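# Four arms set cable runway end onto bracket

## Task

Place the far end of the cable runway so it sits securely on the bracket, in the gap between the lugs; then release it and move the arms away. It only counts if the runway stays there without any robot supporting it.

## Robot and tools

Setup: four identical i2rt Big YAM arms, named arm1, arm2, arm3 and arm4. Each has six rotary joints, a two-finger gripper and a wrist camera. Two fixed room cameras, cam_high and cam_low, also view the scene. With joints 1 and 6 at zero and the hand level and pointing forward, the wrist camera rides above the hand and looks toward the fingertips. The hand can reach roughly 1.0 m from the joint 1 axis.

Frame: a single shared scene frame with its origin on the floor and +z upward. The hand point is the midpoint between the fingertips; the hand's z axis runs along the fingers and the fingers open and close along its y axis. Foot poses are never printed.

Joints (all absolute targets, in radians except the gripper; the done-tolerance follows each range):
- joint1_rad: -2.879 to 2.879, ±0.045. Spins the arm on its foot; positive is counter-clockwise viewed from above; zero unfolds the arm toward the way the foot faces.
- joint2_rad: 0 to 3.141, ±0.14. Shoulder; at zero the upper arm lies roughly flat pointing back; increasing lifts it up and over to the front.
- joint3_rad: 0 to 3.019, ±0.09. Elbow; zero means folded against the upper arm, larger values open it.
- joint4_rad: -1.692 to 1.57, ±0.055. Hand pitch; positive tips the fingers up.
- joint5_rad: -1.57 to 1.57, ±0.03. Sideways hand swing; positive goes to the arm's right.
- joint6_rad: -2.094 to 2.094, ±0.035. Hand roll; positive is clockwise seen from behind the hand.
- gripper_m: 0 to 0.093 m, ±0.003. Fingertip gap in meters (absolute). Grip force tops out near 50 to 62 N per pad, lower on some grippers.

Tools:
- execute_actions(actions, cameras). actions is a list holding one action object or nothing. The action object has optional keys arm1..arm4; each maps to {"joints": {...}} with any subset of the joint names above, each given an absolute target value (not an offset). Example: {"arm1": {"joints": {"gripper_m": 0.05}}, "arm2": {"joints": {"joint1_rad": 0.3}}}. All named motions begin at once but may end at different moments; joints move at unequal speeds, so the hand can trace a wide curve between postures. An action runs at most 15 s. Any unknown key or out-of-range number gets the whole call rejected and nothing moves. An empty list just reports state and images. cameras picks which images come back (names as listed, or "all"; omitted or null means all; [] means none); the "pictures" line gives the order of the images.
- wait(seconds): 0 to 10 s; commands nothing, then returns state and images like an empty call.
- zoom_image(camera, region): region [x0, y0, x1, y1] in pixels of that camera's most recent full image, origin top-left, at most 504 by 504.
- finished_scene(scene): integer scene number; irreversible. It ends the current scene after the last command is held, reports success, and gives the next task.

Reading results: joint_status tells how each joint of the last accepted action finished. "off_target" means it stopped short and may keep pushing. After "contact_stop" or "time_out" the joint normally holds where it stopped, but a timed-out joint may retain its target (or one within 0.375, 0.375, 0.113, 0.225, 0.075, 0.3 rad for joints 1 to 6 of its current spot) and keep pushing, which on_its_own will list; it may move on its own if the obstruction clears. To relieve such pushing, command the joint to its reported position. "joint command not followed" (often with a "cause:" line) means a safety check blocked that arm's joint targets, typically self- or inter-arm collision avoidance; the gripper part still runs, and the arm may keep retrying the blocked targets on later actions. on_its_own covers anything this call did not command; its "held at" value is the held target, not the actual position. Joints you leave out of an action may still be driving toward older targets. Tiny target changes may not move a joint. A joint bearing a load sags slowly.

Hazards: the arms do not stop on contact and can push very hard. Firmly pressing two robots together fails the task and ends the run; a hard hit might. The collision check can react late and ignores fingers, gripper housings and wrist cameras, and no line reports robot-robot contact. Contact involving objects is fine. Do not knock anything off the work area or onto the floor. Drops, slips, slams and hard shoves lower the result. Loose objects may occasionally get a brief external push.

Motor heat: holding loads or pushing heats motors, even while you are composing a reply (the robot keeps its last command during that time). A MOTOR HOT line appears from 85 °C; at 100 °C that arm and its gripper go limp until cooled and drop what they hold, shown as an OVER-TEMPERATURE FAULT. Afterward, affected keys show "limit_stop_at_motor_heat"; resend the targets. Heat partly persists into the next scene.

New scenes start from a fresh random layout with the same robots and cameras. Fewer seconds of robot motion is better; finish by releasing the runway, retracting the arms clear, checking it rests on the bracket between the lugs, then calling finished_scene.

Each tool is called after "Emit:" by a JSON object that holds its "name" and its "arguments", one argument or row to a line.

## Session

I'll start by looking at the current state of the scene.

Emit:
{"name": "execute_actions", "arguments": {
  "actions": []
}}

Scene clock: 0.00 s.
Motor temperatures (°C, as the motors report them): arm1=[33 31 31 33 32 33] | arm2=[31 31 31 34 34 33] | arm3=[32 33 33 32 31 33] | arm4=[34 33 32 33 34 34]
arm1.joint_positions: joint1_rad=-0.167 joint2_rad=+0.630 joint3_rad=+1.403 joint4_rad=-1.246 joint5_rad=-0.018 joint6_rad=+0.187 gripper_m=+0.094
arm1.joint_status: not commanded
arm1.hand: x=-0.9141 y=-0.2448 z=+1.3636 quat_wxyz=(-0.387, +0.428, -0.739, -0.347) (m; scene frame)
arm2.joint_positions: joint1_rad=+0.034 joint2_rad=+0.634 joint3_rad=+1.432 joint4_rad=-1.313 joint5_rad=+0.037 joint6_rad=+0.306 gripper_m=+0.094
arm2.joint_status: not commanded
arm2.hand: x=-0.3126 y=+0.2916 z=+1.3303 quat_wxyz=(-0.397, -0.706, -0.490, +0.321) (m; scene frame)
arm3.joint_positions: joint1_rad=-0.217 joint2_rad=+0.568 joint3_rad=+1.374 joint4_rad=-1.504 joint5_rad=-0.155 joint6_rad=-0.163 gripper_m=+0.095
arm3.joint_status: not commanded
arm3.hand: x=+0.6078 y=-0.3464 z=+1.3043 quat_wxyz=(-0.276, +0.698, -0.576, -0.324) (m; scene frame)
arm4.joint_positions: joint1_rad=+0.006 joint2_rad=+0.575 joint3_rad=+1.407 joint4_rad=-1.144 joint5_rad=+0.149 joint6_rad=-0.048 gripper_m=+0.095
arm4.joint_status: not commanded
arm4.hand: x=+1.2182 y=+0.2651 z=+1.4080 quat_wxyz=(-0.384, -0.559, -0.585, +0.445) (m; scene frame)
pictures: arm1_cam_wrist, arm2_cam_wrist, arm3_cam_wrist, arm4_cam_wrist, cam_high, cam_low
Images, in order (width x height): arm1_cam_wrist 504x504, arm2_cam_wrist 504x504, arm3_cam_wrist 504x504, arm4_cam_wrist 504x504, cam_high 896x504, cam_low 896x504.

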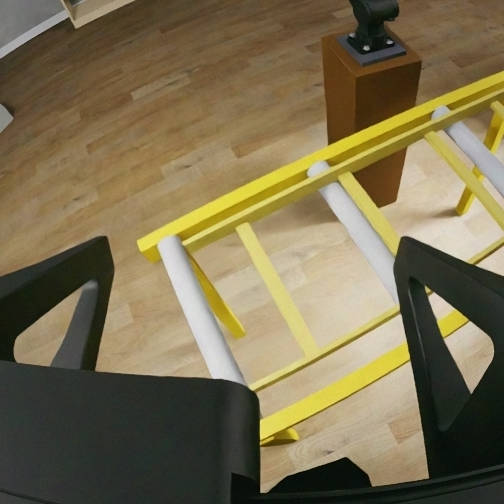

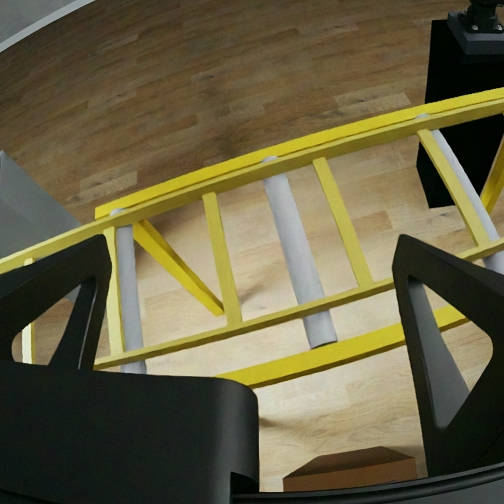

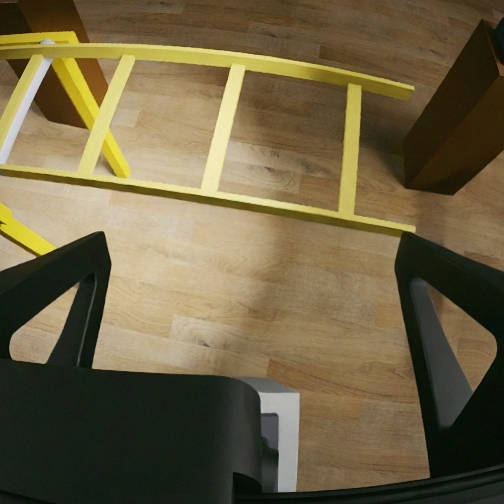

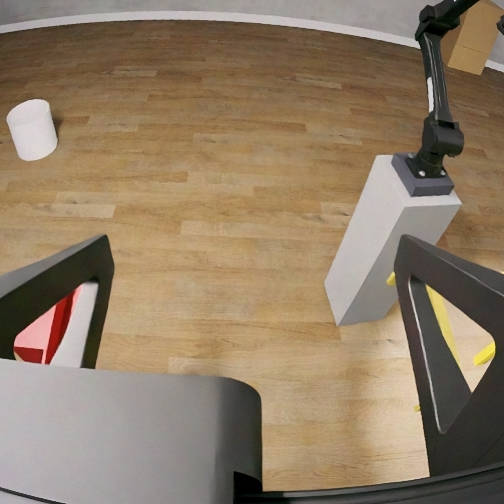

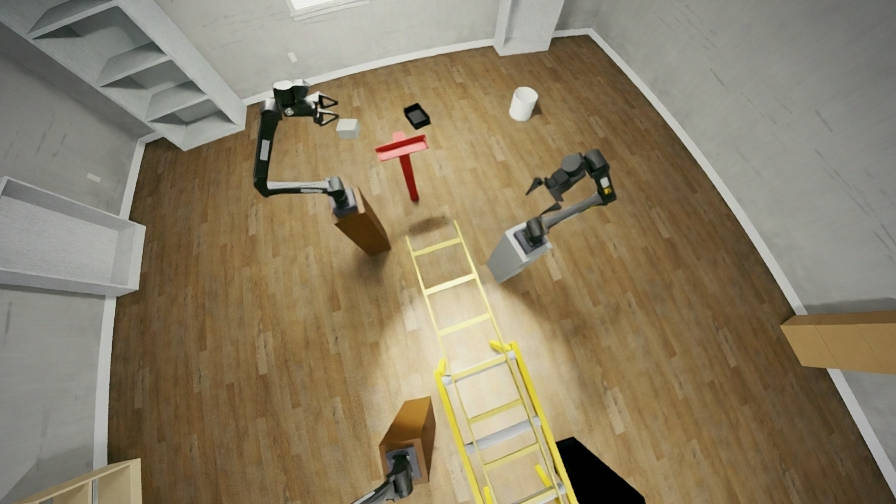

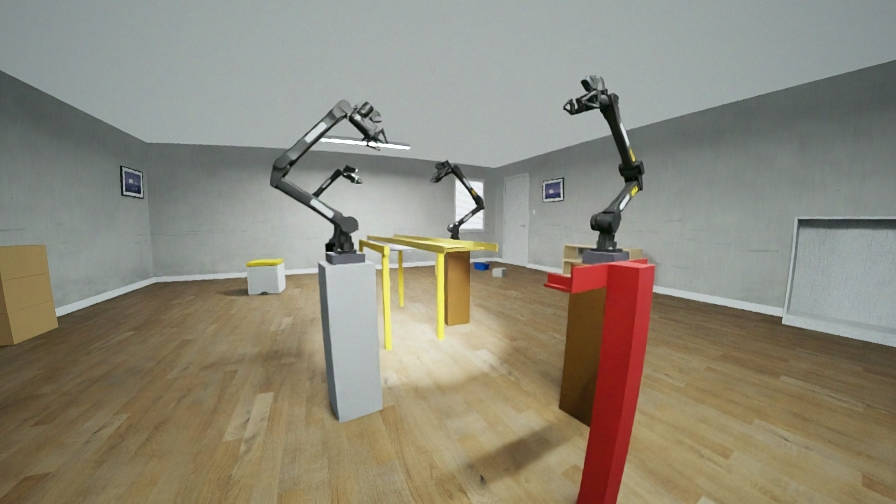

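Emit:
{"name": "execute_actions", "arguments": {
  "actions": [
    {"arm3": {"joints": {"joint1_rad": 0.0, "joint2_rad": 1.5, "joint3_rad": 1.3, "joint4_rad": -1.37, "joint5_rad": 0.0, "joint6_rad": 0.0}}, "arm4": {"joints": {"joint1_rad": 0.0, "joint2_rad": 1.5, "joint3_rad": 1.3, "joint4_rad": -1.37, "joint5_rad": 0.0, "joint6_rad": 0.0}}, "arm1": {"joints": {"joint1_rad": 0.0, "joint2_rad": 1.5, "joint3_rad": 1.3, "joint4_rad": -1.37, "joint5_rad": 0.0, "joint6_rad": 0.0}}, "arm2": {"joints": {"joint1_rad": 0.0, "joint2_rad": 1.5, "joint3_rad": 1.3, "joint4_rad": -1.37, "joint5_rad": 0.0, "joint6_rad": 0.0}}}
  ]
}}

Scene clock: 34.87 s.
Motor temperatures (°C, as the motors report them): arm1=[33 31 38 33 32 33] | arm2=[31 31 37 34 34 33] | arm3=[32 33 39 32 31 33] | arm4=[34 33 39 33 34 34]
arm1.joint_positions: joint1_rad=-0.003 joint2_rad=+1.491 joint3_rad=+1.302 joint4_rad=-1.359 joint5_rad=-0.001 joint6_rad=+0.017 gripper_m=+0.094
arm1.joint_status: all done
arm1.hand: x=-0.9205 y=-0.0466 z=+0.9965 quat_wxyz=(-0.005, +0.636, -0.772, -0.011) (m; scene frame)
arm2.joint_positions: joint1_rad=+0.008 joint2_rad=+1.500 joint3_rad=+1.290 joint4_rad=-1.359 joint5_rad=+0.004 joint6_rad=+0.010 gripper_m=+0.094
arm2.joint_status: all done
arm2.hand: x=-0.3253 y=+0.0871 z=+0.9588 quat_wxyz=(-0.004, -0.730, -0.683, +0.008) (m; scene frame)
arm3.joint_positions: joint1_rad=-0.006 joint2_rad=+1.508 joint3_rad=+1.295 joint4_rad=-1.377 joint5_rad=-0.002 joint6_rad=-0.010 gripper_m=+0.095
arm3.joint_status: all done
arm3.hand: x=+0.5476 y=-0.1112 z=+0.9798 quat_wxyz=(+0.013, +0.769, -0.640, +0.003) (m; scene frame)
arm4.joint_positions: joint1_rad=+0.006 joint2_rad=+1.502 joint3_rad=+1.289 joint4_rad=-1.352 joint5_rad=+0.002 joint6_rad=-0.016 gripper_m=+0.095
arm4.joint_status: all done
arm4.hand: x=+1.2651 y=+0.0630 z=+0.9928 quat_wxyz=(+0.000, -0.663, -0.749, +0.001) (m; scene frame)
pictures: arm1_cam_wrist, arm2_cam_wrist, arm3_cam_wrist, arm4_cam_wrist, cam_high, cam_low
Images, in order (width x height): arm1_cam_wrist 504x504, arm2_cam_wrist 504x504, arm3_cam_wrist 504x504, arm4_cam_wrist 504x504, cam_high 896x504, cam_low 896x504.

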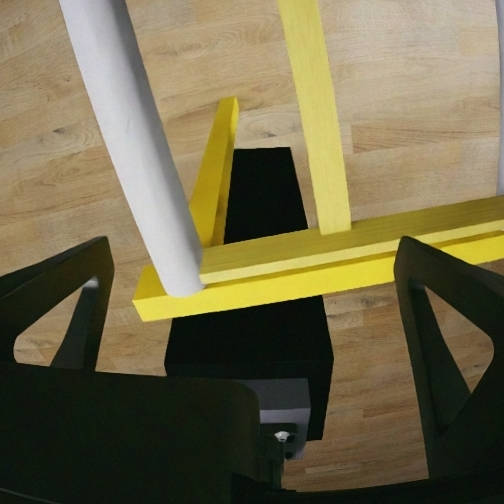

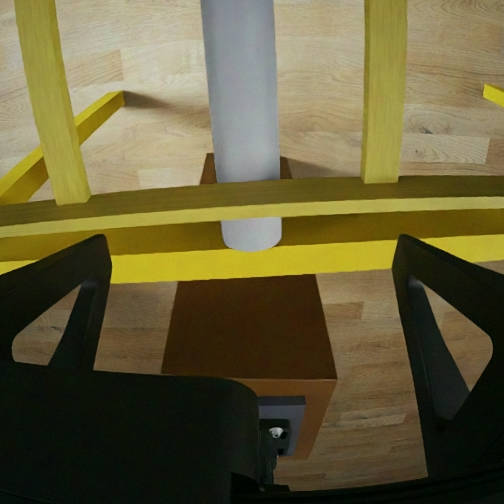

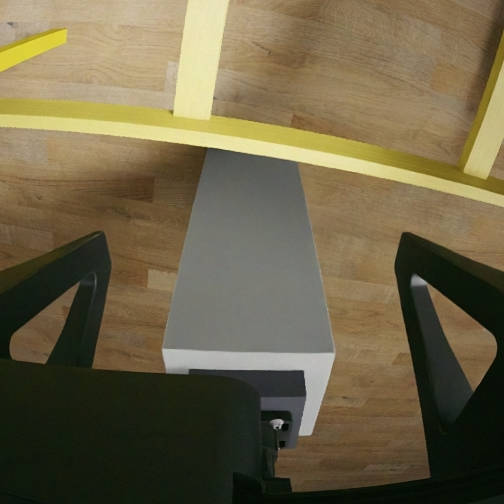

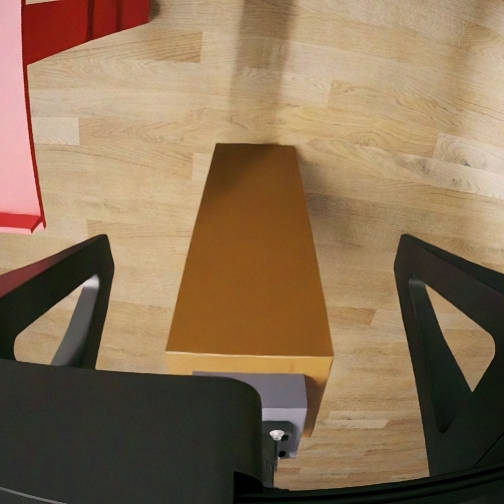

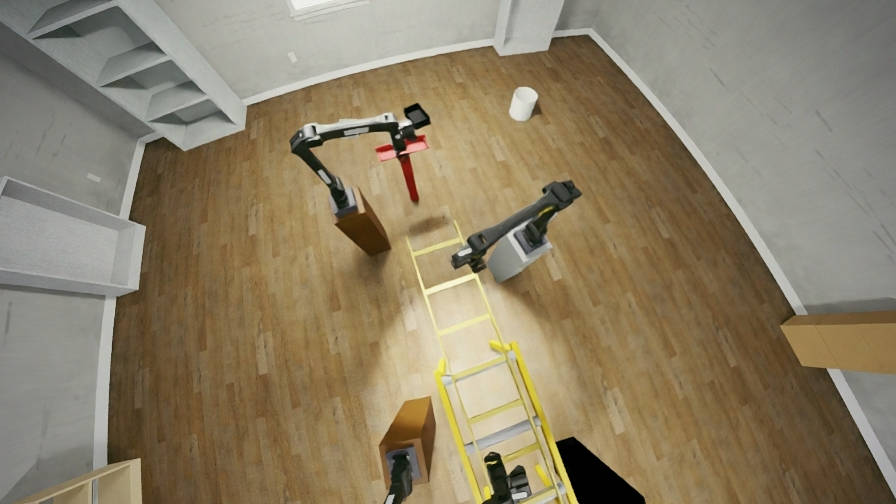

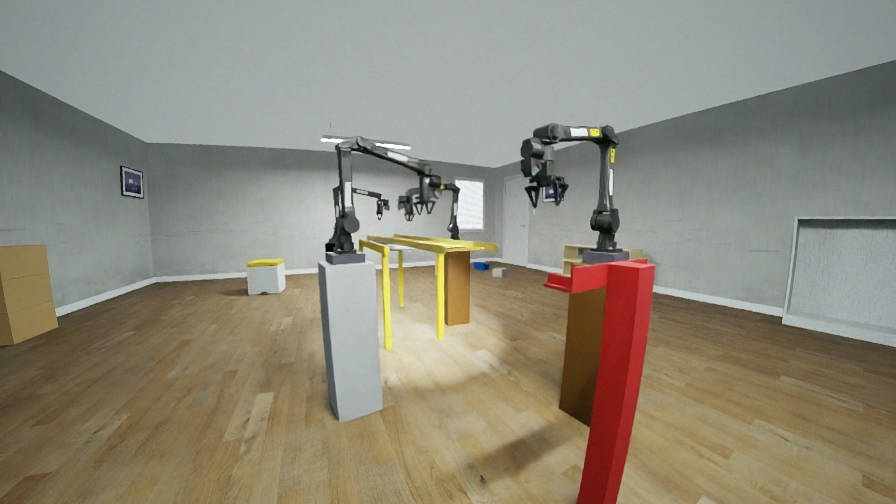

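Emit:
{"name": "execute_actions", "arguments": {
  "actions": [
    {"arm3": {"joints": {"joint1_rad": 0.0, "joint2_rad": 1.82, "joint3_rad": 1.65, "joint4_rad": -1.40, "joint5_rad": 0.0, "joint6_rad": 0.18}}, "arm4": {"joints": {"joint1_rad": -0.77, "joint2_rad": 2.03, "joint3_rad": 1.91, "joint4_rad": -1.45, "joint5_rad": 0.0, "joint6_rad": -0.65}}}
  ],
  "cameras": ["arm3_cam_wrist", "arm4_cam_wrist", "cam_high", "cam_low"]
}}

Scene clock: 113.53 s.
Motor temperatures (°C, as the motors report them): arm1=[33 35 40 33 32 33] | arm2=[31 33 40 34 34 33] | arm3=[32 37 42 32 31 33] | arm4=[34 37 43 33 34 34]
arm1.joint_positions: joint1_rad=-0.003 joint2_rad=+1.491 joint3_rad=+1.302 joint4_rad=-1.359 joint5_rad=-0.001 joint6_rad=+0.017 gripper_m=+0.094
arm1.joint_status: not commanded
arm1.hand: x=-0.9205 y=-0.0466 z=+0.9965 quat_wxyz=(-0.005, +0.636, -0.772, -0.011) (m; scene frame)
arm2.joint_positions: joint1_rad=+0.008 joint2_rad=+1.500 joint3_rad=+1.290 joint4_rad=-1.359 joint5_rad=+0.004 joint6_rad=+0.010 gripper_m=+0.094
arm2.joint_status: not commanded
arm2.hand: x=-0.3253 y=+0.0871 z=+0.9588 quat_wxyz=(-0.004, -0.730, -0.683, +0.008) (m; scene frame)
arm3.joint_positions: joint1_rad=-0.006 joint2_rad=+1.830 joint3_rad=+1.604 joint4_rad=-1.397 joint5_rad=-0.002 joint6_rad=+0.170 gripper_m=+0.095
arm3.joint_status: all done
arm3.hand: x=+0.5282 y=-0.0036 z=+0.9414 quat_wxyz=(+0.022, +0.708, -0.706, +0.018) (m; scene frame)
arm4.joint_positions: joint1_rad=-0.764 joint2_rad=+2.044 joint3_rad=+1.855 joint4_rad=-1.437 joint5_rad=+0.001 joint6_rad=-0.634 gripper_m=+0.095
arm4.joint_status: all done
arm4.hand: x=+0.8392 y=+0.0146 z=+0.9252 quat_wxyz=(+0.006, -0.717, -0.696, -0.029) (m; scene frame)
pictures: arm3_cam_wrist, arm4_cam_wrist, cam_high, cam_low
Images, in order (width x height): arm3_cam_wrist 504x504, arm4_cam_wrist 504x504, cam_high 896x504, cam_low 896x504.

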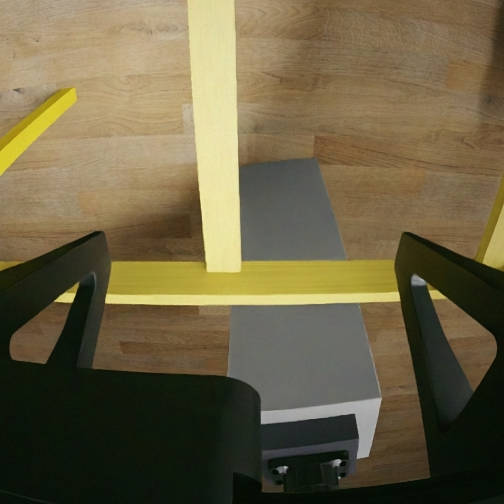

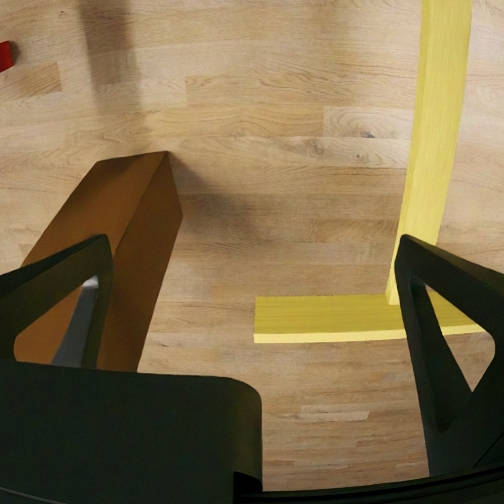

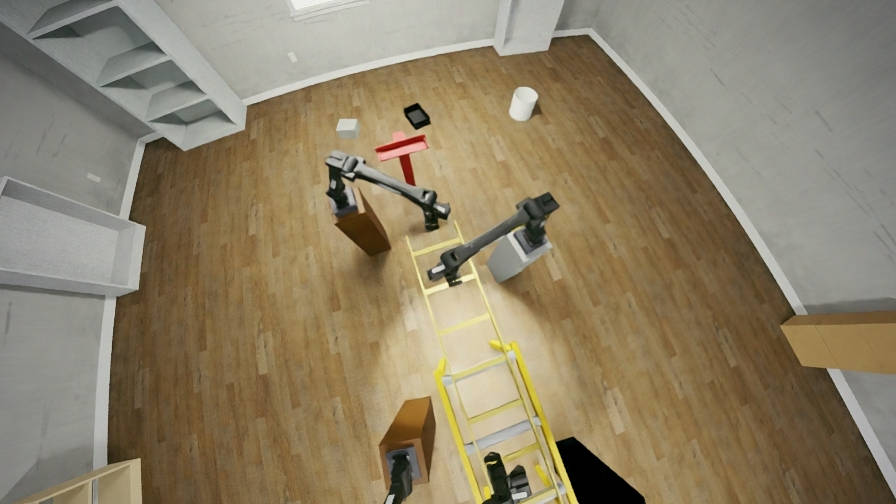

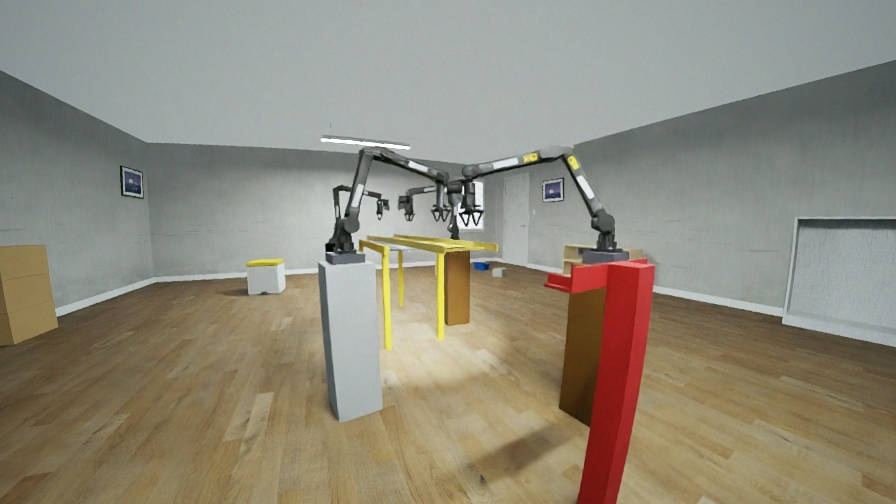

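Emit:
{"name": "execute_actions", "arguments": {
  "actions": [
    {"arm4": {"joints": {"joint1_rad": -0.904, "joint2_rad": 2.27, "joint3_rad": 2.24, "joint4_rad": -1.48, "joint5_rad": 0.0, "joint6_rad": -0.78}}, "arm3": {"joints": {"joint1_rad": 0.035}}}
  ],
  "cameras": ["arm3_cam_wrist", "arm4_cam_wrist", "cam_low"]
}}

Scene clock: 143.67 s.
Motor temperatures (°C, as the motors report them): arm1=[33 35 41 33 32 33] | arm2=[31 34 41 34 34 33] | arm3=[32 39 48 32 31 33] | arm4=[34 43 49 33 34 34]
arm1.joint_positions: joint1_rad=-0.003 joint2_rad=+1.491 joint3_rad=+1.302 joint4_rad=-1.359 joint5_rad=-0.001 joint6_rad=+0.017 gripper_m=+0.094
arm1.joint_status: not commanded
arm1.hand: x=-0.9205 y=-0.0466 z=+0.9965 quat_wxyz=(-0.005, +0.636, -0.772, -0.011) (m; scene frame)
arm2.joint_positions: joint1_rad=+0.008 joint2_rad=+1.500 joint3_rad=+1.290 joint4_rad=-1.359 joint5_rad=+0.004 joint6_rad=+0.010 gripper_m=+0.094
arm2.joint_status: not commanded
arm2.hand: x=-0.3253 y=+0.0871 z=+0.9588 quat_wxyz=(-0.004, -0.730, -0.683, +0.008) (m; scene frame)
arm3.joint_positions: joint1_rad=+0.034 joint2_rad=+1.830 joint3_rad=+1.604 joint4_rad=-1.397 joint5_rad=-0.002 joint6_rad=+0.171 gripper_m=+0.095
arm3.joint_status: all done
arm3.hand: x=+0.5070 y=-0.0077 z=+0.9417 quat_wxyz=(+0.022, +0.722, -0.692, +0.018) (m; scene frame)
arm4.joint_positions: joint1_rad=-0.900 joint2_rad=+2.273 joint3_rad=+2.181 joint4_rad=-1.467 joint5_rad=+0.001 joint6_rad=-0.764 gripper_m=+0.095
arm4.joint_status: all done
arm4.hand: x=+0.7159 y=+0.0113 z=+0.9008 quat_wxyz=(+0.002, -0.720, -0.694, +0.004) (m; scene frame)
pictures: arm3_cam_wrist, arm4_cam_wrist, cam_low
Images, in order (width x height): arm3_cam_wrist 504x504, arm4_cam_wrist 504x504, cam_low 896x504.

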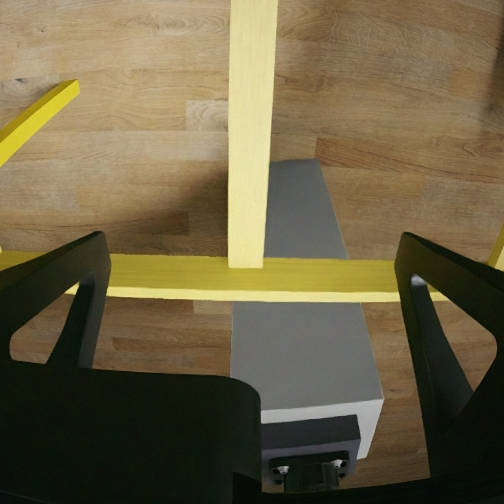

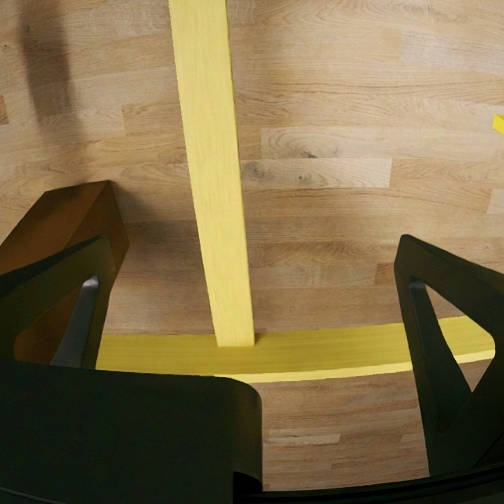

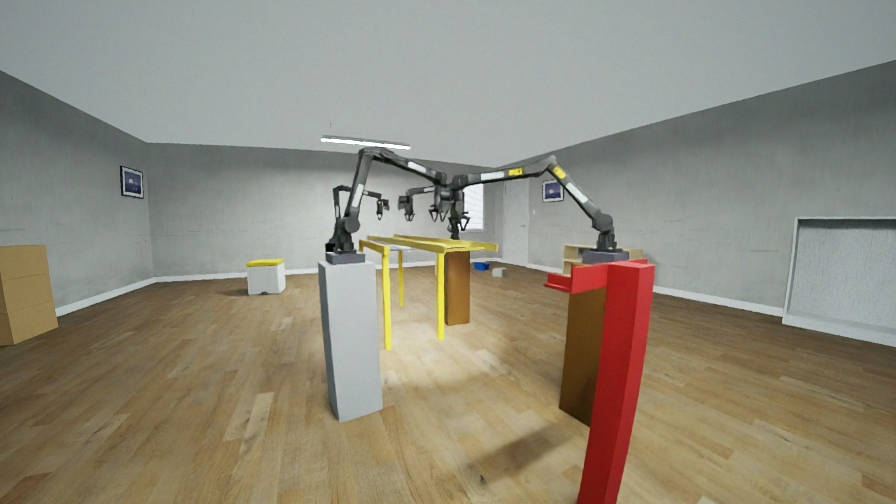

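Emit:
{"name": "execute_actions", "arguments": {
  "actions": [
    {"arm4": {"joints": {"joint2_rad": 2.25, "joint3_rad": 2.07, "joint4_rad": -1.335}}, "arm3": {"joints": {"joint2_rad": 1.885, "joint3_rad": 1.50, "joint4_rad": -1.185}}}
  ],
  "cameras": ["arm3_cam_wrist", "arm4_cam_wrist", "cam_low"]
}}

Scene clock: 158.50 s.
Motor temperatures (°C, as the motors report them): arm1=[33 35 41 33 32 33] | arm2=[31 34 41 34 34 33] | arm3=[32 40 48 32 31 33] | arm4=[34 45 50 33 34 34]
arm1.joint_positions: joint1_rad=-0.003 joint2_rad=+1.491 joint3_rad=+1.302 joint4_rad=-1.359 joint5_rad=-0.001 joint6_rad=+0.017 gripper_m=+0.094
arm1.joint_status: not commanded
arm1.hand: x=-0.9205 y=-0.0466 z=+0.9965 quat_wxyz=(-0.005, +0.636, -0.772, -0.011) (m; scene frame)
arm2.joint_positions: joint1_rad=+0.008 joint2_rad=+1.500 joint3_rad=+1.290 joint4_rad=-1.359 joint5_rad=+0.004 joint6_rad=+0.010 gripper_m=+0.094
arm2.joint_status: not commanded
arm2.hand: x=-0.3253 y=+0.0871 z=+0.9588 quat_wxyz=(-0.004, -0.730, -0.683, +0.008) (m; scene frame)
arm3.joint_positions: joint1_rad=+0.034 joint2_rad=+1.890 joint3_rad=+1.498 joint4_rad=-1.197 joint5_rad=-0.002 joint6_rad=+0.171 gripper_m=+0.095
arm3.joint_status: all done
arm3.hand: x=+0.5040 y=+0.0014 z=+0.8706 quat_wxyz=(+0.012, +0.722, -0.692, +0.004) (m; scene frame)
arm4.joint_positions: joint1_rad=-0.900 joint2_rad=+2.266 joint3_rad=+2.062 joint4_rad=-1.355 joint5_rad=+0.001 joint6_rad=-0.764 gripper_m=+0.095
arm4.joint_status: all done
arm4.hand: x=+0.7218 y=+0.0172 z=+0.8606 quat_wxyz=(+0.002, -0.720, -0.694, +0.004) (m; scene frame)
pictures: arm3_cam_wrist, arm4_cam_wrist, cam_low
Images, in order (width x height): arm3_cam_wrist 504x504, arm4_cam_wrist 504x504, cam_low 896x504.

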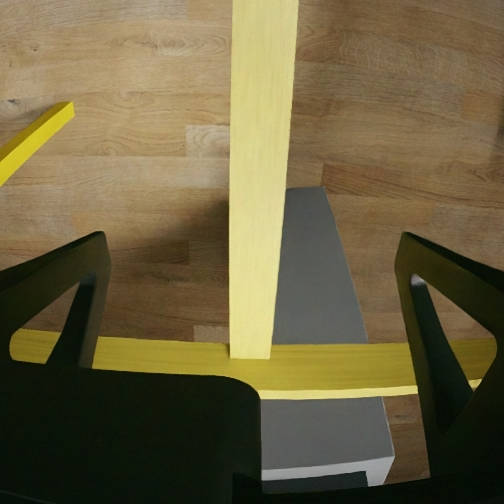

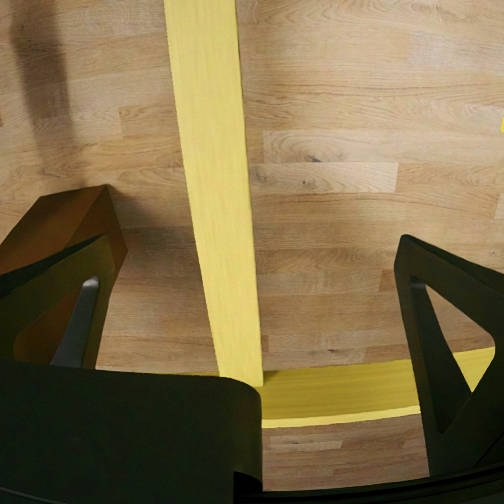

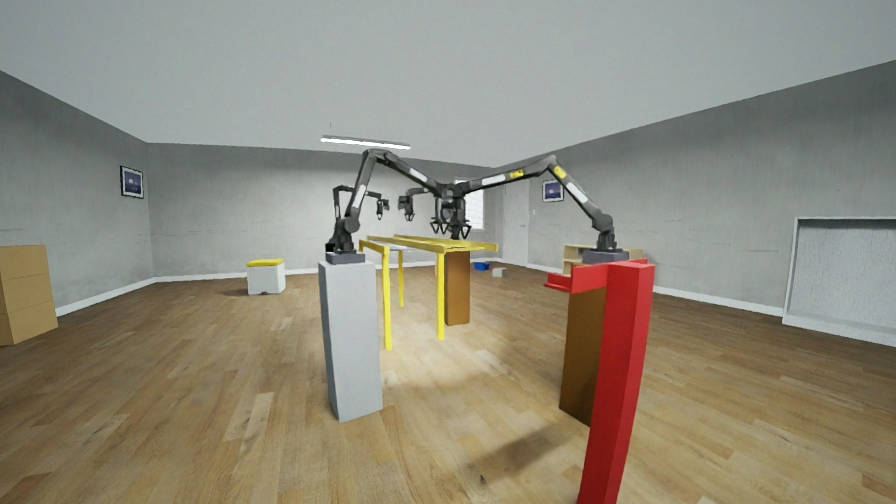

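Emit:
{"name": "execute_actions", "arguments": {
  "actions": [
    {"arm4": {"joints": {"joint2_rad": 2.25, "joint3_rad": 1.96, "joint4_rad": -1.23}}, "arm3": {"joints": {"joint2_rad": 1.94, "joint3_rad": 1.45, "joint4_rad": -1.08}}}
  ],
  "cameras": ["arm3_cam_wrist", "arm4_cam_wrist", "cam_low"]
}}

Emit:
{"name": "zoom_image", "arguments": {
  "camera": "cam_low",
  "region": [340, 170, 680, 320]
}}

Scene clock: 171.53 s.
Motor temperatures (°C, as the motors report them): arm1=[33 36 41 33 32 33] | arm2=[31 34 42 34 34 33] | arm3=[32 40 46 32 31 33] | arm4=[34 47 47 33 34 34]
arm1.joint_positions: joint1_rad=-0.003 joint2_rad=+1.491 joint3_rad=+1.302 joint4_rad=-1.359 joint5_rad=-0.001 joint6_rad=+0.017 gripper_m=+0.094
arm1.joint_status: not commanded
arm1.hand: x=-0.9205 y=-0.0466 z=+0.9965 quat_wxyz=(-0.005, +0.636, -0.772, -0.011) (m; scene frame)
arm2.joint_positions: joint1_rad=+0.008 joint2_rad=+1.500 joint3_rad=+1.290 joint4_rad=-1.359 joint5_rad=+0.004 joint6_rad=+0.010 gripper_m=+0.094
arm2.joint_status: not commanded
arm2.hand: x=-0.3253 y=+0.0871 z=+0.9588 quat_wxyz=(-0.004, -0.730, -0.683, +0.008) (m; scene frame)
arm3.joint_positions: joint1_rad=+0.034 joint2_rad=+1.938 joint3_rad=+1.451 joint4_rad=-1.092 joint5_rad=-0.002 joint6_rad=+0.171 gripper_m=+0.095
arm3.joint_status: all done
arm3.hand: x=+0.5027 y=+0.0045 z=+0.8289 quat_wxyz=(+0.009, +0.722, -0.692, +0.000) (m; scene frame)
arm4.joint_positions: joint1_rad=-0.900 joint2_rad=+2.265 joint3_rad=+1.952 joint4_rad=-1.249 joint5_rad=+0.001 joint6_rad=-0.764 gripper_m=+0.095
arm4.joint_status: all done
arm4.hand: x=+0.7302 y=+0.0255 z=+0.8208 quat_wxyz=(+0.002, -0.720, -0.694, +0.003) (m; scene frame)
pictures: arm3_cam_wrist, arm4_cam_wrist, cam_low
Images, in order (width x height): arm3_cam_wrist 504x504, arm4_cam_wrist 504x504, cam_low 896x504.

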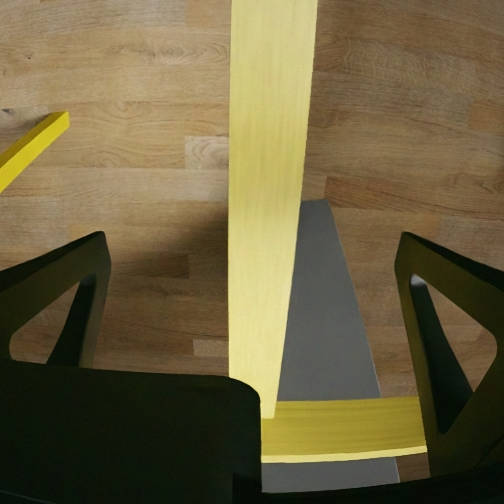

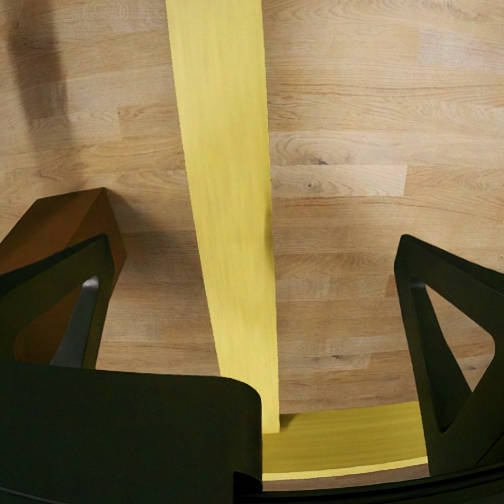

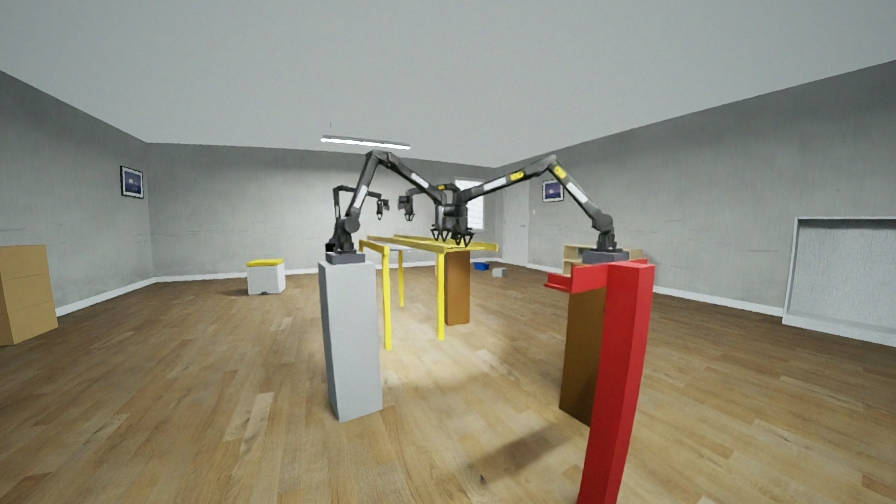

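Region (340, 170, 680, 320) of cam_low's 896x504 image, scaled by 1.482, with more detail than that image has; it fills the top 222 rows of this view, and the rest is white.

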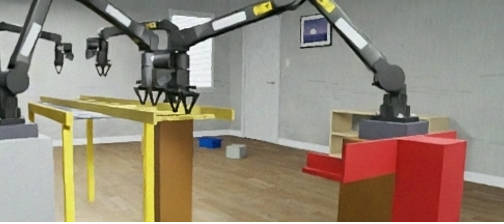

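Emit:
{"name": "execute_actions", "arguments": {
  "actions": [
    {"arm4": {"joints": {"joint2_rad": 2.25, "joint3_rad": 1.885, "joint4_rad": -1.155}}, "arm3": {"joints": {"joint2_rad": 1.975, "joint3_rad": 1.42, "joint4_rad": -1.015}}}
  ],
  "cameras": ["arm3_cam_wrist", "arm4_cam_wrist", "cam_low"]
}}

Emit:
{"name": "zoom_image", "arguments": {
  "camera": "cam_low",
  "region": [380, 190, 540, 280]
}}

Scene clock: 176.87 s.
Motor temperatures (°C, as the motors report them): arm1=[33 36 41 33 32 33] | arm2=[31 34 42 34 34 33] | arm3=[32 40 45 32 31 33] | arm4=[34 48 46 33 34 34]
arm1.joint_positions: joint1_rad=-0.003 joint2_rad=+1.491 joint3_rad=+1.302 joint4_rad=-1.359 joint5_rad=-0.001 joint6_rad=+0.017 gripper_m=+0.094
arm1.joint_status: not commanded
arm1.hand: x=-0.9205 y=-0.0466 z=+0.9965 quat_wxyz=(-0.005, +0.636, -0.772, -0.011) (m; scene frame)
arm2.joint_positions: joint1_rad=+0.008 joint2_rad=+1.500 joint3_rad=+1.290 joint4_rad=-1.359 joint5_rad=+0.004 joint6_rad=+0.010 gripper_m=+0.094
arm2.joint_status: not commanded
arm2.hand: x=-0.3253 y=+0.0871 z=+0.9588 quat_wxyz=(-0.004, -0.730, -0.683, +0.008) (m; scene frame)
arm3.joint_positions: joint1_rad=+0.034 joint2_rad=+1.966 joint3_rad=+1.423 joint4_rad=-1.028 joint5_rad=-0.002 joint6_rad=+0.171 gripper_m=+0.095
arm3.joint_status: all done
arm3.hand: x=+0.5023 y=+0.0049 z=+0.8043 quat_wxyz=(+0.007, +0.722, -0.692, -0.004) (m; scene frame)
arm4.joint_positions: joint1_rad=-0.900 joint2_rad=+2.264 joint3_rad=+1.880 joint4_rad=-1.174 joint5_rad=+0.001 joint6_rad=-0.765 gripper_m=+0.095
arm4.joint_status: all done
arm4.hand: x=+0.7366 y=+0.0318 z=+0.7951 quat_wxyz=(+0.002, -0.720, -0.694, +0.004) (m; scene frame)
pictures: arm3_cam_wrist, arm4_cam_wrist, cam_low
Images, in order (width x height): arm3_cam_wrist 504x504, arm4_cam_wrist 504x504, cam_low 896x504.

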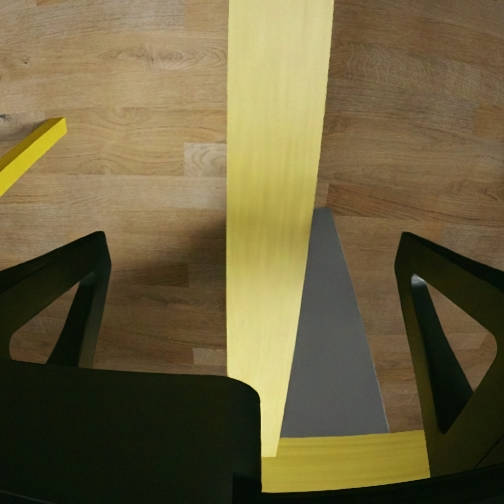

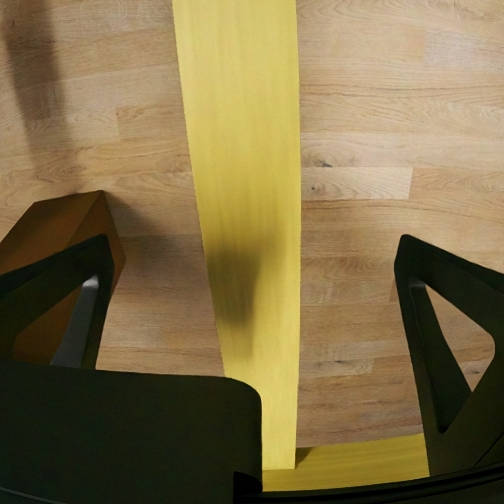

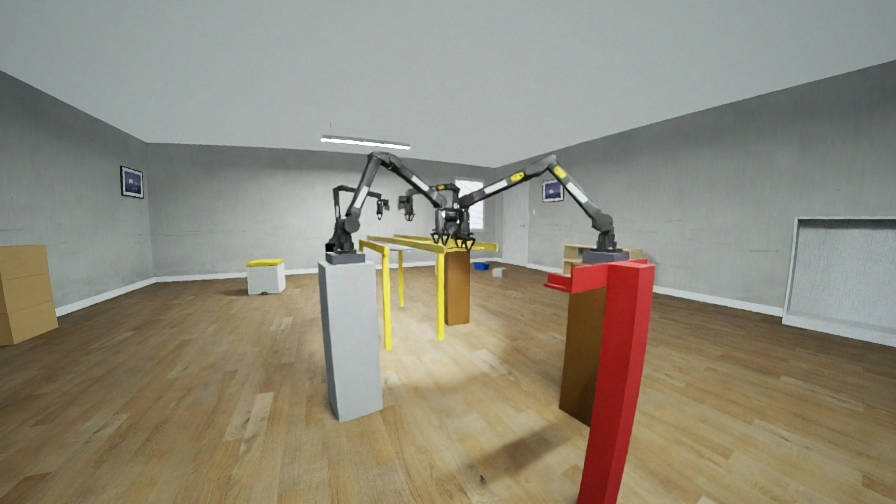

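Region (380, 190, 540, 280) of cam_low's 896x504 image, scaled by 3.150, with more detail than that image has; it fills the top 284 rows of this view, and the rest is white.

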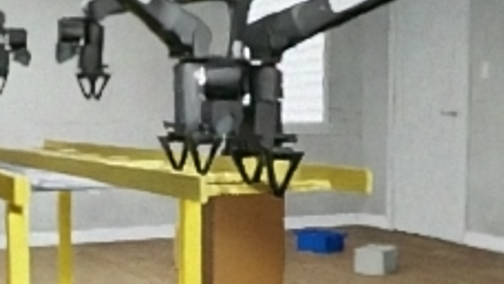

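Fingertips are now around the rungs; closing both grippers.

Emit:
{"name": "execute_actions", "arguments": {
  "actions": [
    {"arm4": {"joints": {"gripper_m": 0.0}}, "arm3": {"joints": {"gripper_m": 0.0}}}
  ],
  "cameras": ["arm3_cam_wrist", "arm4_cam_wrist"]
}}

Scene clock: 180.87 s.
Motor temperatures (°C, as the motors report them): arm1=[33 36 42 33 32 33] | arm2=[31 34 42 34 34 33] | arm3=[32 41 44 32 31 33] | arm4=[34 48 46 33 34 34]
arm1.joint_positions: joint1_rad=-0.003 joint2_rad=+1.491 joint3_rad=+1.302 joint4_rad=-1.359 joint5_rad=-0.001 joint6_rad=+0.017 gripper_m=+0.094
arm1.joint_status: not commanded
arm1.hand: x=-0.9205 y=-0.0466 z=+0.9965 quat_wxyz=(-0.005, +0.636, -0.772, -0.011) (m; scene frame)
arm2.joint_positions: joint1_rad=+0.008 joint2_rad=+1.500 joint3_rad=+1.290 joint4_rad=-1.359 joint5_rad=+0.004 joint6_rad=+0.010 gripper_m=+0.094
arm2.joint_status: not commanded
arm2.hand: x=-0.3253 y=+0.0871 z=+0.9588 quat_wxyz=(-0.004, -0.730, -0.683, +0.008) (m; scene frame)
arm3.joint_positions: joint1_rad=+0.033 joint2_rad=+1.966 joint3_rad=+1.423 joint4_rad=-1.026 joint5_rad=+0.001 joint6_rad=+0.171 gripper_m=+0.001
arm3.joint_status: all done
arm3.hand: x=+0.5031 y=+0.0056 z=+0.8045 quat_wxyz=(+0.005, +0.722, -0.692, -0.004) (m; scene frame)
arm4.joint_positions: joint1_rad=-0.900 joint2_rad=+2.264 joint3_rad=+1.880 joint4_rad=-1.172 joint5_rad=+0.002 joint6_rad=-0.792 gripper_m=+0.025
arm4.joint_status: gripper_m off_target (ended at +0.025, target +0.000)
arm4.hand: x=+0.7360 y=+0.0316 z=+0.7951 quat_wxyz=(+0.003, -0.710, -0.704, +0.005) (m; scene frame)
pictures: arm3_cam_wrist, arm4_cam_wrist
Images, in order (width x height): arm3_cam_wrist 504x504, arm4_cam_wrist 504x504.

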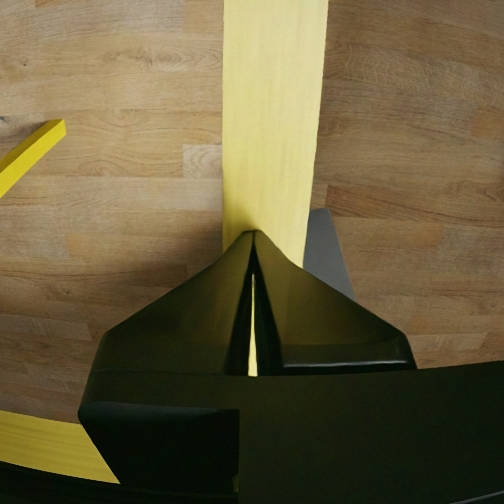

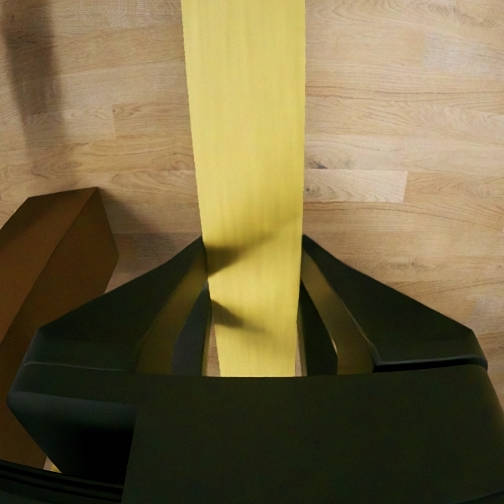

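Emit:
{"name": "execute_actions", "arguments": {
  "actions": [
    {"arm4": {"joints": {"gripper_m": 0.07}}, "arm3": {"joints": {"gripper_m": 0.07}}}
  ],
  "cameras": []
}}

Emit:
{"name": "execute_actions", "arguments": {
  "actions": [
    {"arm4": {"joints": {"joint2_rad": 2.25, "joint3_rad": 1.81, "joint4_rad": -1.08}}, "arm3": {"joints": {"joint2_rad": 2.02, "joint3_rad": 1.38, "joint4_rad": -0.93}}}
  ],
  "cameras": ["arm3_cam_wrist", "arm4_cam_wrist"]
}}

Scene clock: 187.50 s.
Motor temperatures (°C, as the motors report them): arm1=[33 36 42 33 32 33] | arm2=[31 34 42 34 34 33] | arm3=[32 41 44 32 31 33] | arm4=[34 48 45 33 34 34]
arm1.joint_positions: joint1_rad=-0.003 joint2_rad=+1.491 joint3_rad=+1.302 joint4_rad=-1.359 joint5_rad=-0.001 joint6_rad=+0.017 gripper_m=+0.094
arm1.joint_status: not commanded
arm1.hand: x=-0.9205 y=-0.0466 z=+0.9965 quat_wxyz=(-0.005, +0.636, -0.772, -0.011) (m; scene frame)
arm2.joint_positions: joint1_rad=+0.008 joint2_rad=+1.500 joint3_rad=+1.290 joint4_rad=-1.359 joint5_rad=+0.004 joint6_rad=+0.010 gripper_m=+0.094
arm2.joint_status: not commanded
arm2.hand: x=-0.3253 y=+0.0871 z=+0.9588 quat_wxyz=(-0.004, -0.730, -0.683, +0.008) (m; scene frame)
arm3.joint_positions: joint1_rad=+0.033 joint2_rad=+1.966 joint3_rad=+1.423 joint4_rad=-1.026 joint5_rad=+0.000 joint6_rad=+0.172 gripper_m=+0.070
arm3.joint_status: all done
arm3.hand: x=+0.5029 y=+0.0055 z=+0.8043 quat_wxyz=(+0.006, +0.721, -0.692, -0.004) (m; scene frame)
arm4.joint_positions: joint1_rad=-0.900 joint2_rad=+2.264 joint3_rad=+1.880 joint4_rad=-1.172 joint5_rad=+0.002 joint6_rad=-0.792 gripper_m=+0.070
arm4.joint_status: all done
arm4.hand: x=+0.7361 y=+0.0316 z=+0.7951 quat_wxyz=(+0.002, -0.710, -0.704, +0.005) (m; scene frame)
pictures: none
No camera images: the call's "cameras" was empty. Leave "cameras" out to get every camera's image.

Scene clock: 188.40 s.
Motor temperatures (°C, as the motors report them): arm1=[33 36 42 33 32 33] | arm2=[31 34 42 34 34 33] | arm3=[32 41 44 32 31 33] | arm4=[34 49 45 33 34 34]
arm1.joint_positions: joint1_rad=-0.003 joint2_rad=+1.491 joint3_rad=+1.302 joint4_rad=-1.359 joint5_rad=-0.001 joint6_rad=+0.017 gripper_m=+0.094
arm1.joint_status: not commanded
arm1.hand: x=-0.9205 y=-0.0466 z=+0.9965 quat_wxyz=(-0.005, +0.636, -0.772, -0.011) (m; scene frame)
arm2.joint_positions: joint1_rad=+0.008 joint2_rad=+1.500 joint3_rad=+1.290 joint4_rad=-1.359 joint5_rad=+0.004 joint6_rad=+0.010 gripper_m=+0.094
arm2.joint_status: not commanded
arm2.hand: x=-0.3253 y=+0.0871 z=+0.9588 quat_wxyz=(-0.004, -0.730, -0.683, +0.008) (m; scene frame)
arm3.joint_positions: joint1_rad=+0.033 joint2_rad=+2.018 joint3_rad=+1.381 joint4_rad=-0.942 joint5_rad=+0.000 joint6_rad=+0.172 gripper_m=+0.070
arm3.joint_status: all done
arm3.hand: x=+0.5036 y=-0.0007 z=+0.7634 quat_wxyz=(+0.008, +0.721, -0.692, +0.000) (m; scene frame)
arm4.joint_positions: joint1_rad=-0.900 joint2_rad=+2.264 joint3_rad=+1.804 joint4_rad=-1.099 joint5_rad=+0.002 joint6_rad=-0.792 gripper_m=+0.070
arm4.joint_status: all done
arm4.hand: x=+0.7449 y=+0.0402 z=+0.7690 quat_wxyz=(+0.002, -0.710, -0.704, +0.004) (m; scene frame)
pictures: arm3_cam_wrist, arm4_cam_wrist
Images, in order (width x height): arm3_cam_wrist 504x504, arm4_cam_wrist 504x504.

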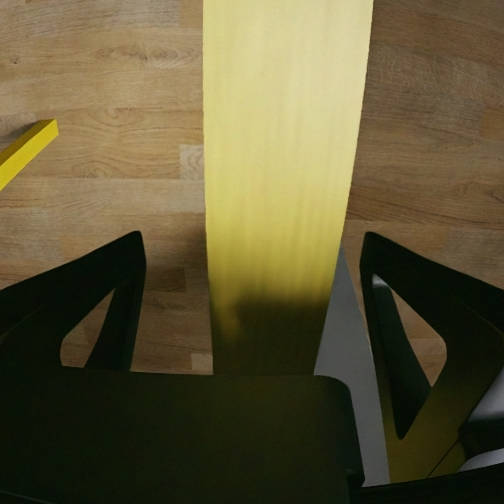

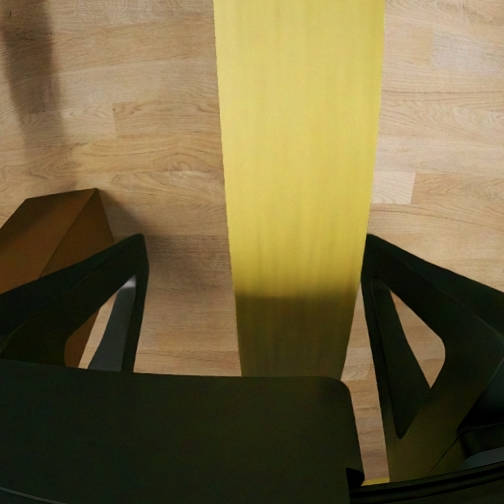

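Emit:
{"name": "execute_actions", "arguments": {
  "actions": [
    {"arm4": {"joints": {"gripper_m": 0.0}}, "arm3": {"joints": {"gripper_m": 0.0}}}
  ],
  "cameras": ["cam_high", "cam_low"]
}}

Scene clock: 191.27 s.
Motor temperatures (°C, as the motors report them): arm1=[33 36 42 33 32 33] | arm2=[31 34 42 34 34 33] | arm3=[32 41 43 32 31 33] | arm4=[34 49 45 33 34 34]
arm1.joint_positions: joint1_rad=-0.003 joint2_rad=+1.491 joint3_rad=+1.302 joint4_rad=-1.359 joint5_rad=-0.001 joint6_rad=+0.017 gripper_m=+0.094
arm1.joint_status: not commanded
arm1.hand: x=-0.9205 y=-0.0466 z=+0.9965 quat_wxyz=(-0.005, +0.636, -0.772, -0.011) (m; scene frame)
arm2.joint_positions: joint1_rad=+0.008 joint2_rad=+1.500 joint3_rad=+1.290 joint4_rad=-1.359 joint5_rad=+0.004 joint6_rad=+0.010 gripper_m=+0.094
arm2.joint_status: not commanded
arm2.hand: x=-0.3253 y=+0.0871 z=+0.9588 quat_wxyz=(-0.004, -0.730, -0.683, +0.008) (m; scene frame)
arm3.joint_positions: joint1_rad=+0.027 joint2_rad=+2.018 joint3_rad=+1.380 joint4_rad=-0.942 joint5_rad=+0.010 joint6_rad=+0.187 gripper_m=+0.023
arm3.joint_status: gripper_m off_target (ended at +0.023, target +0.000)
arm3.hand: x=+0.5089 y=+0.0000 z=+0.7630 quat_wxyz=(+0.005, +0.714, -0.700, +0.003) (m; scene frame)
arm4.joint_positions: joint1_rad=-0.906 joint2_rad=+2.264 joint3_rad=+1.804 joint4_rad=-1.077 joint5_rad=+0.006 joint6_rad=-0.825 gripper_m=+0.023
arm4.joint_status: gripper_m off_target (ended at +0.023, target +0.000)
arm4.hand: x=+0.7375 y=+0.0401 z=+0.7690 quat_wxyz=(+0.005, -0.701, -0.713, +0.015) (m; scene frame)
pictures: cam_high, cam_low
Images, in order (width x height): cam_high 896x504, cam_low 896x504.

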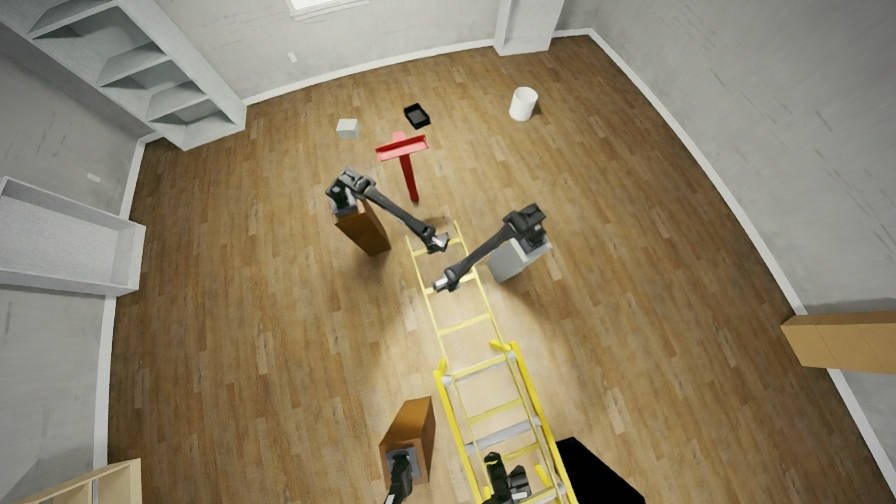

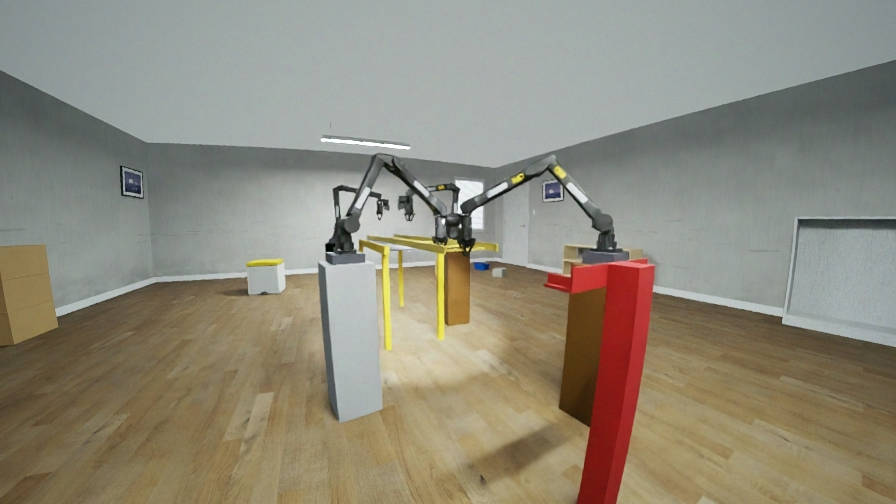

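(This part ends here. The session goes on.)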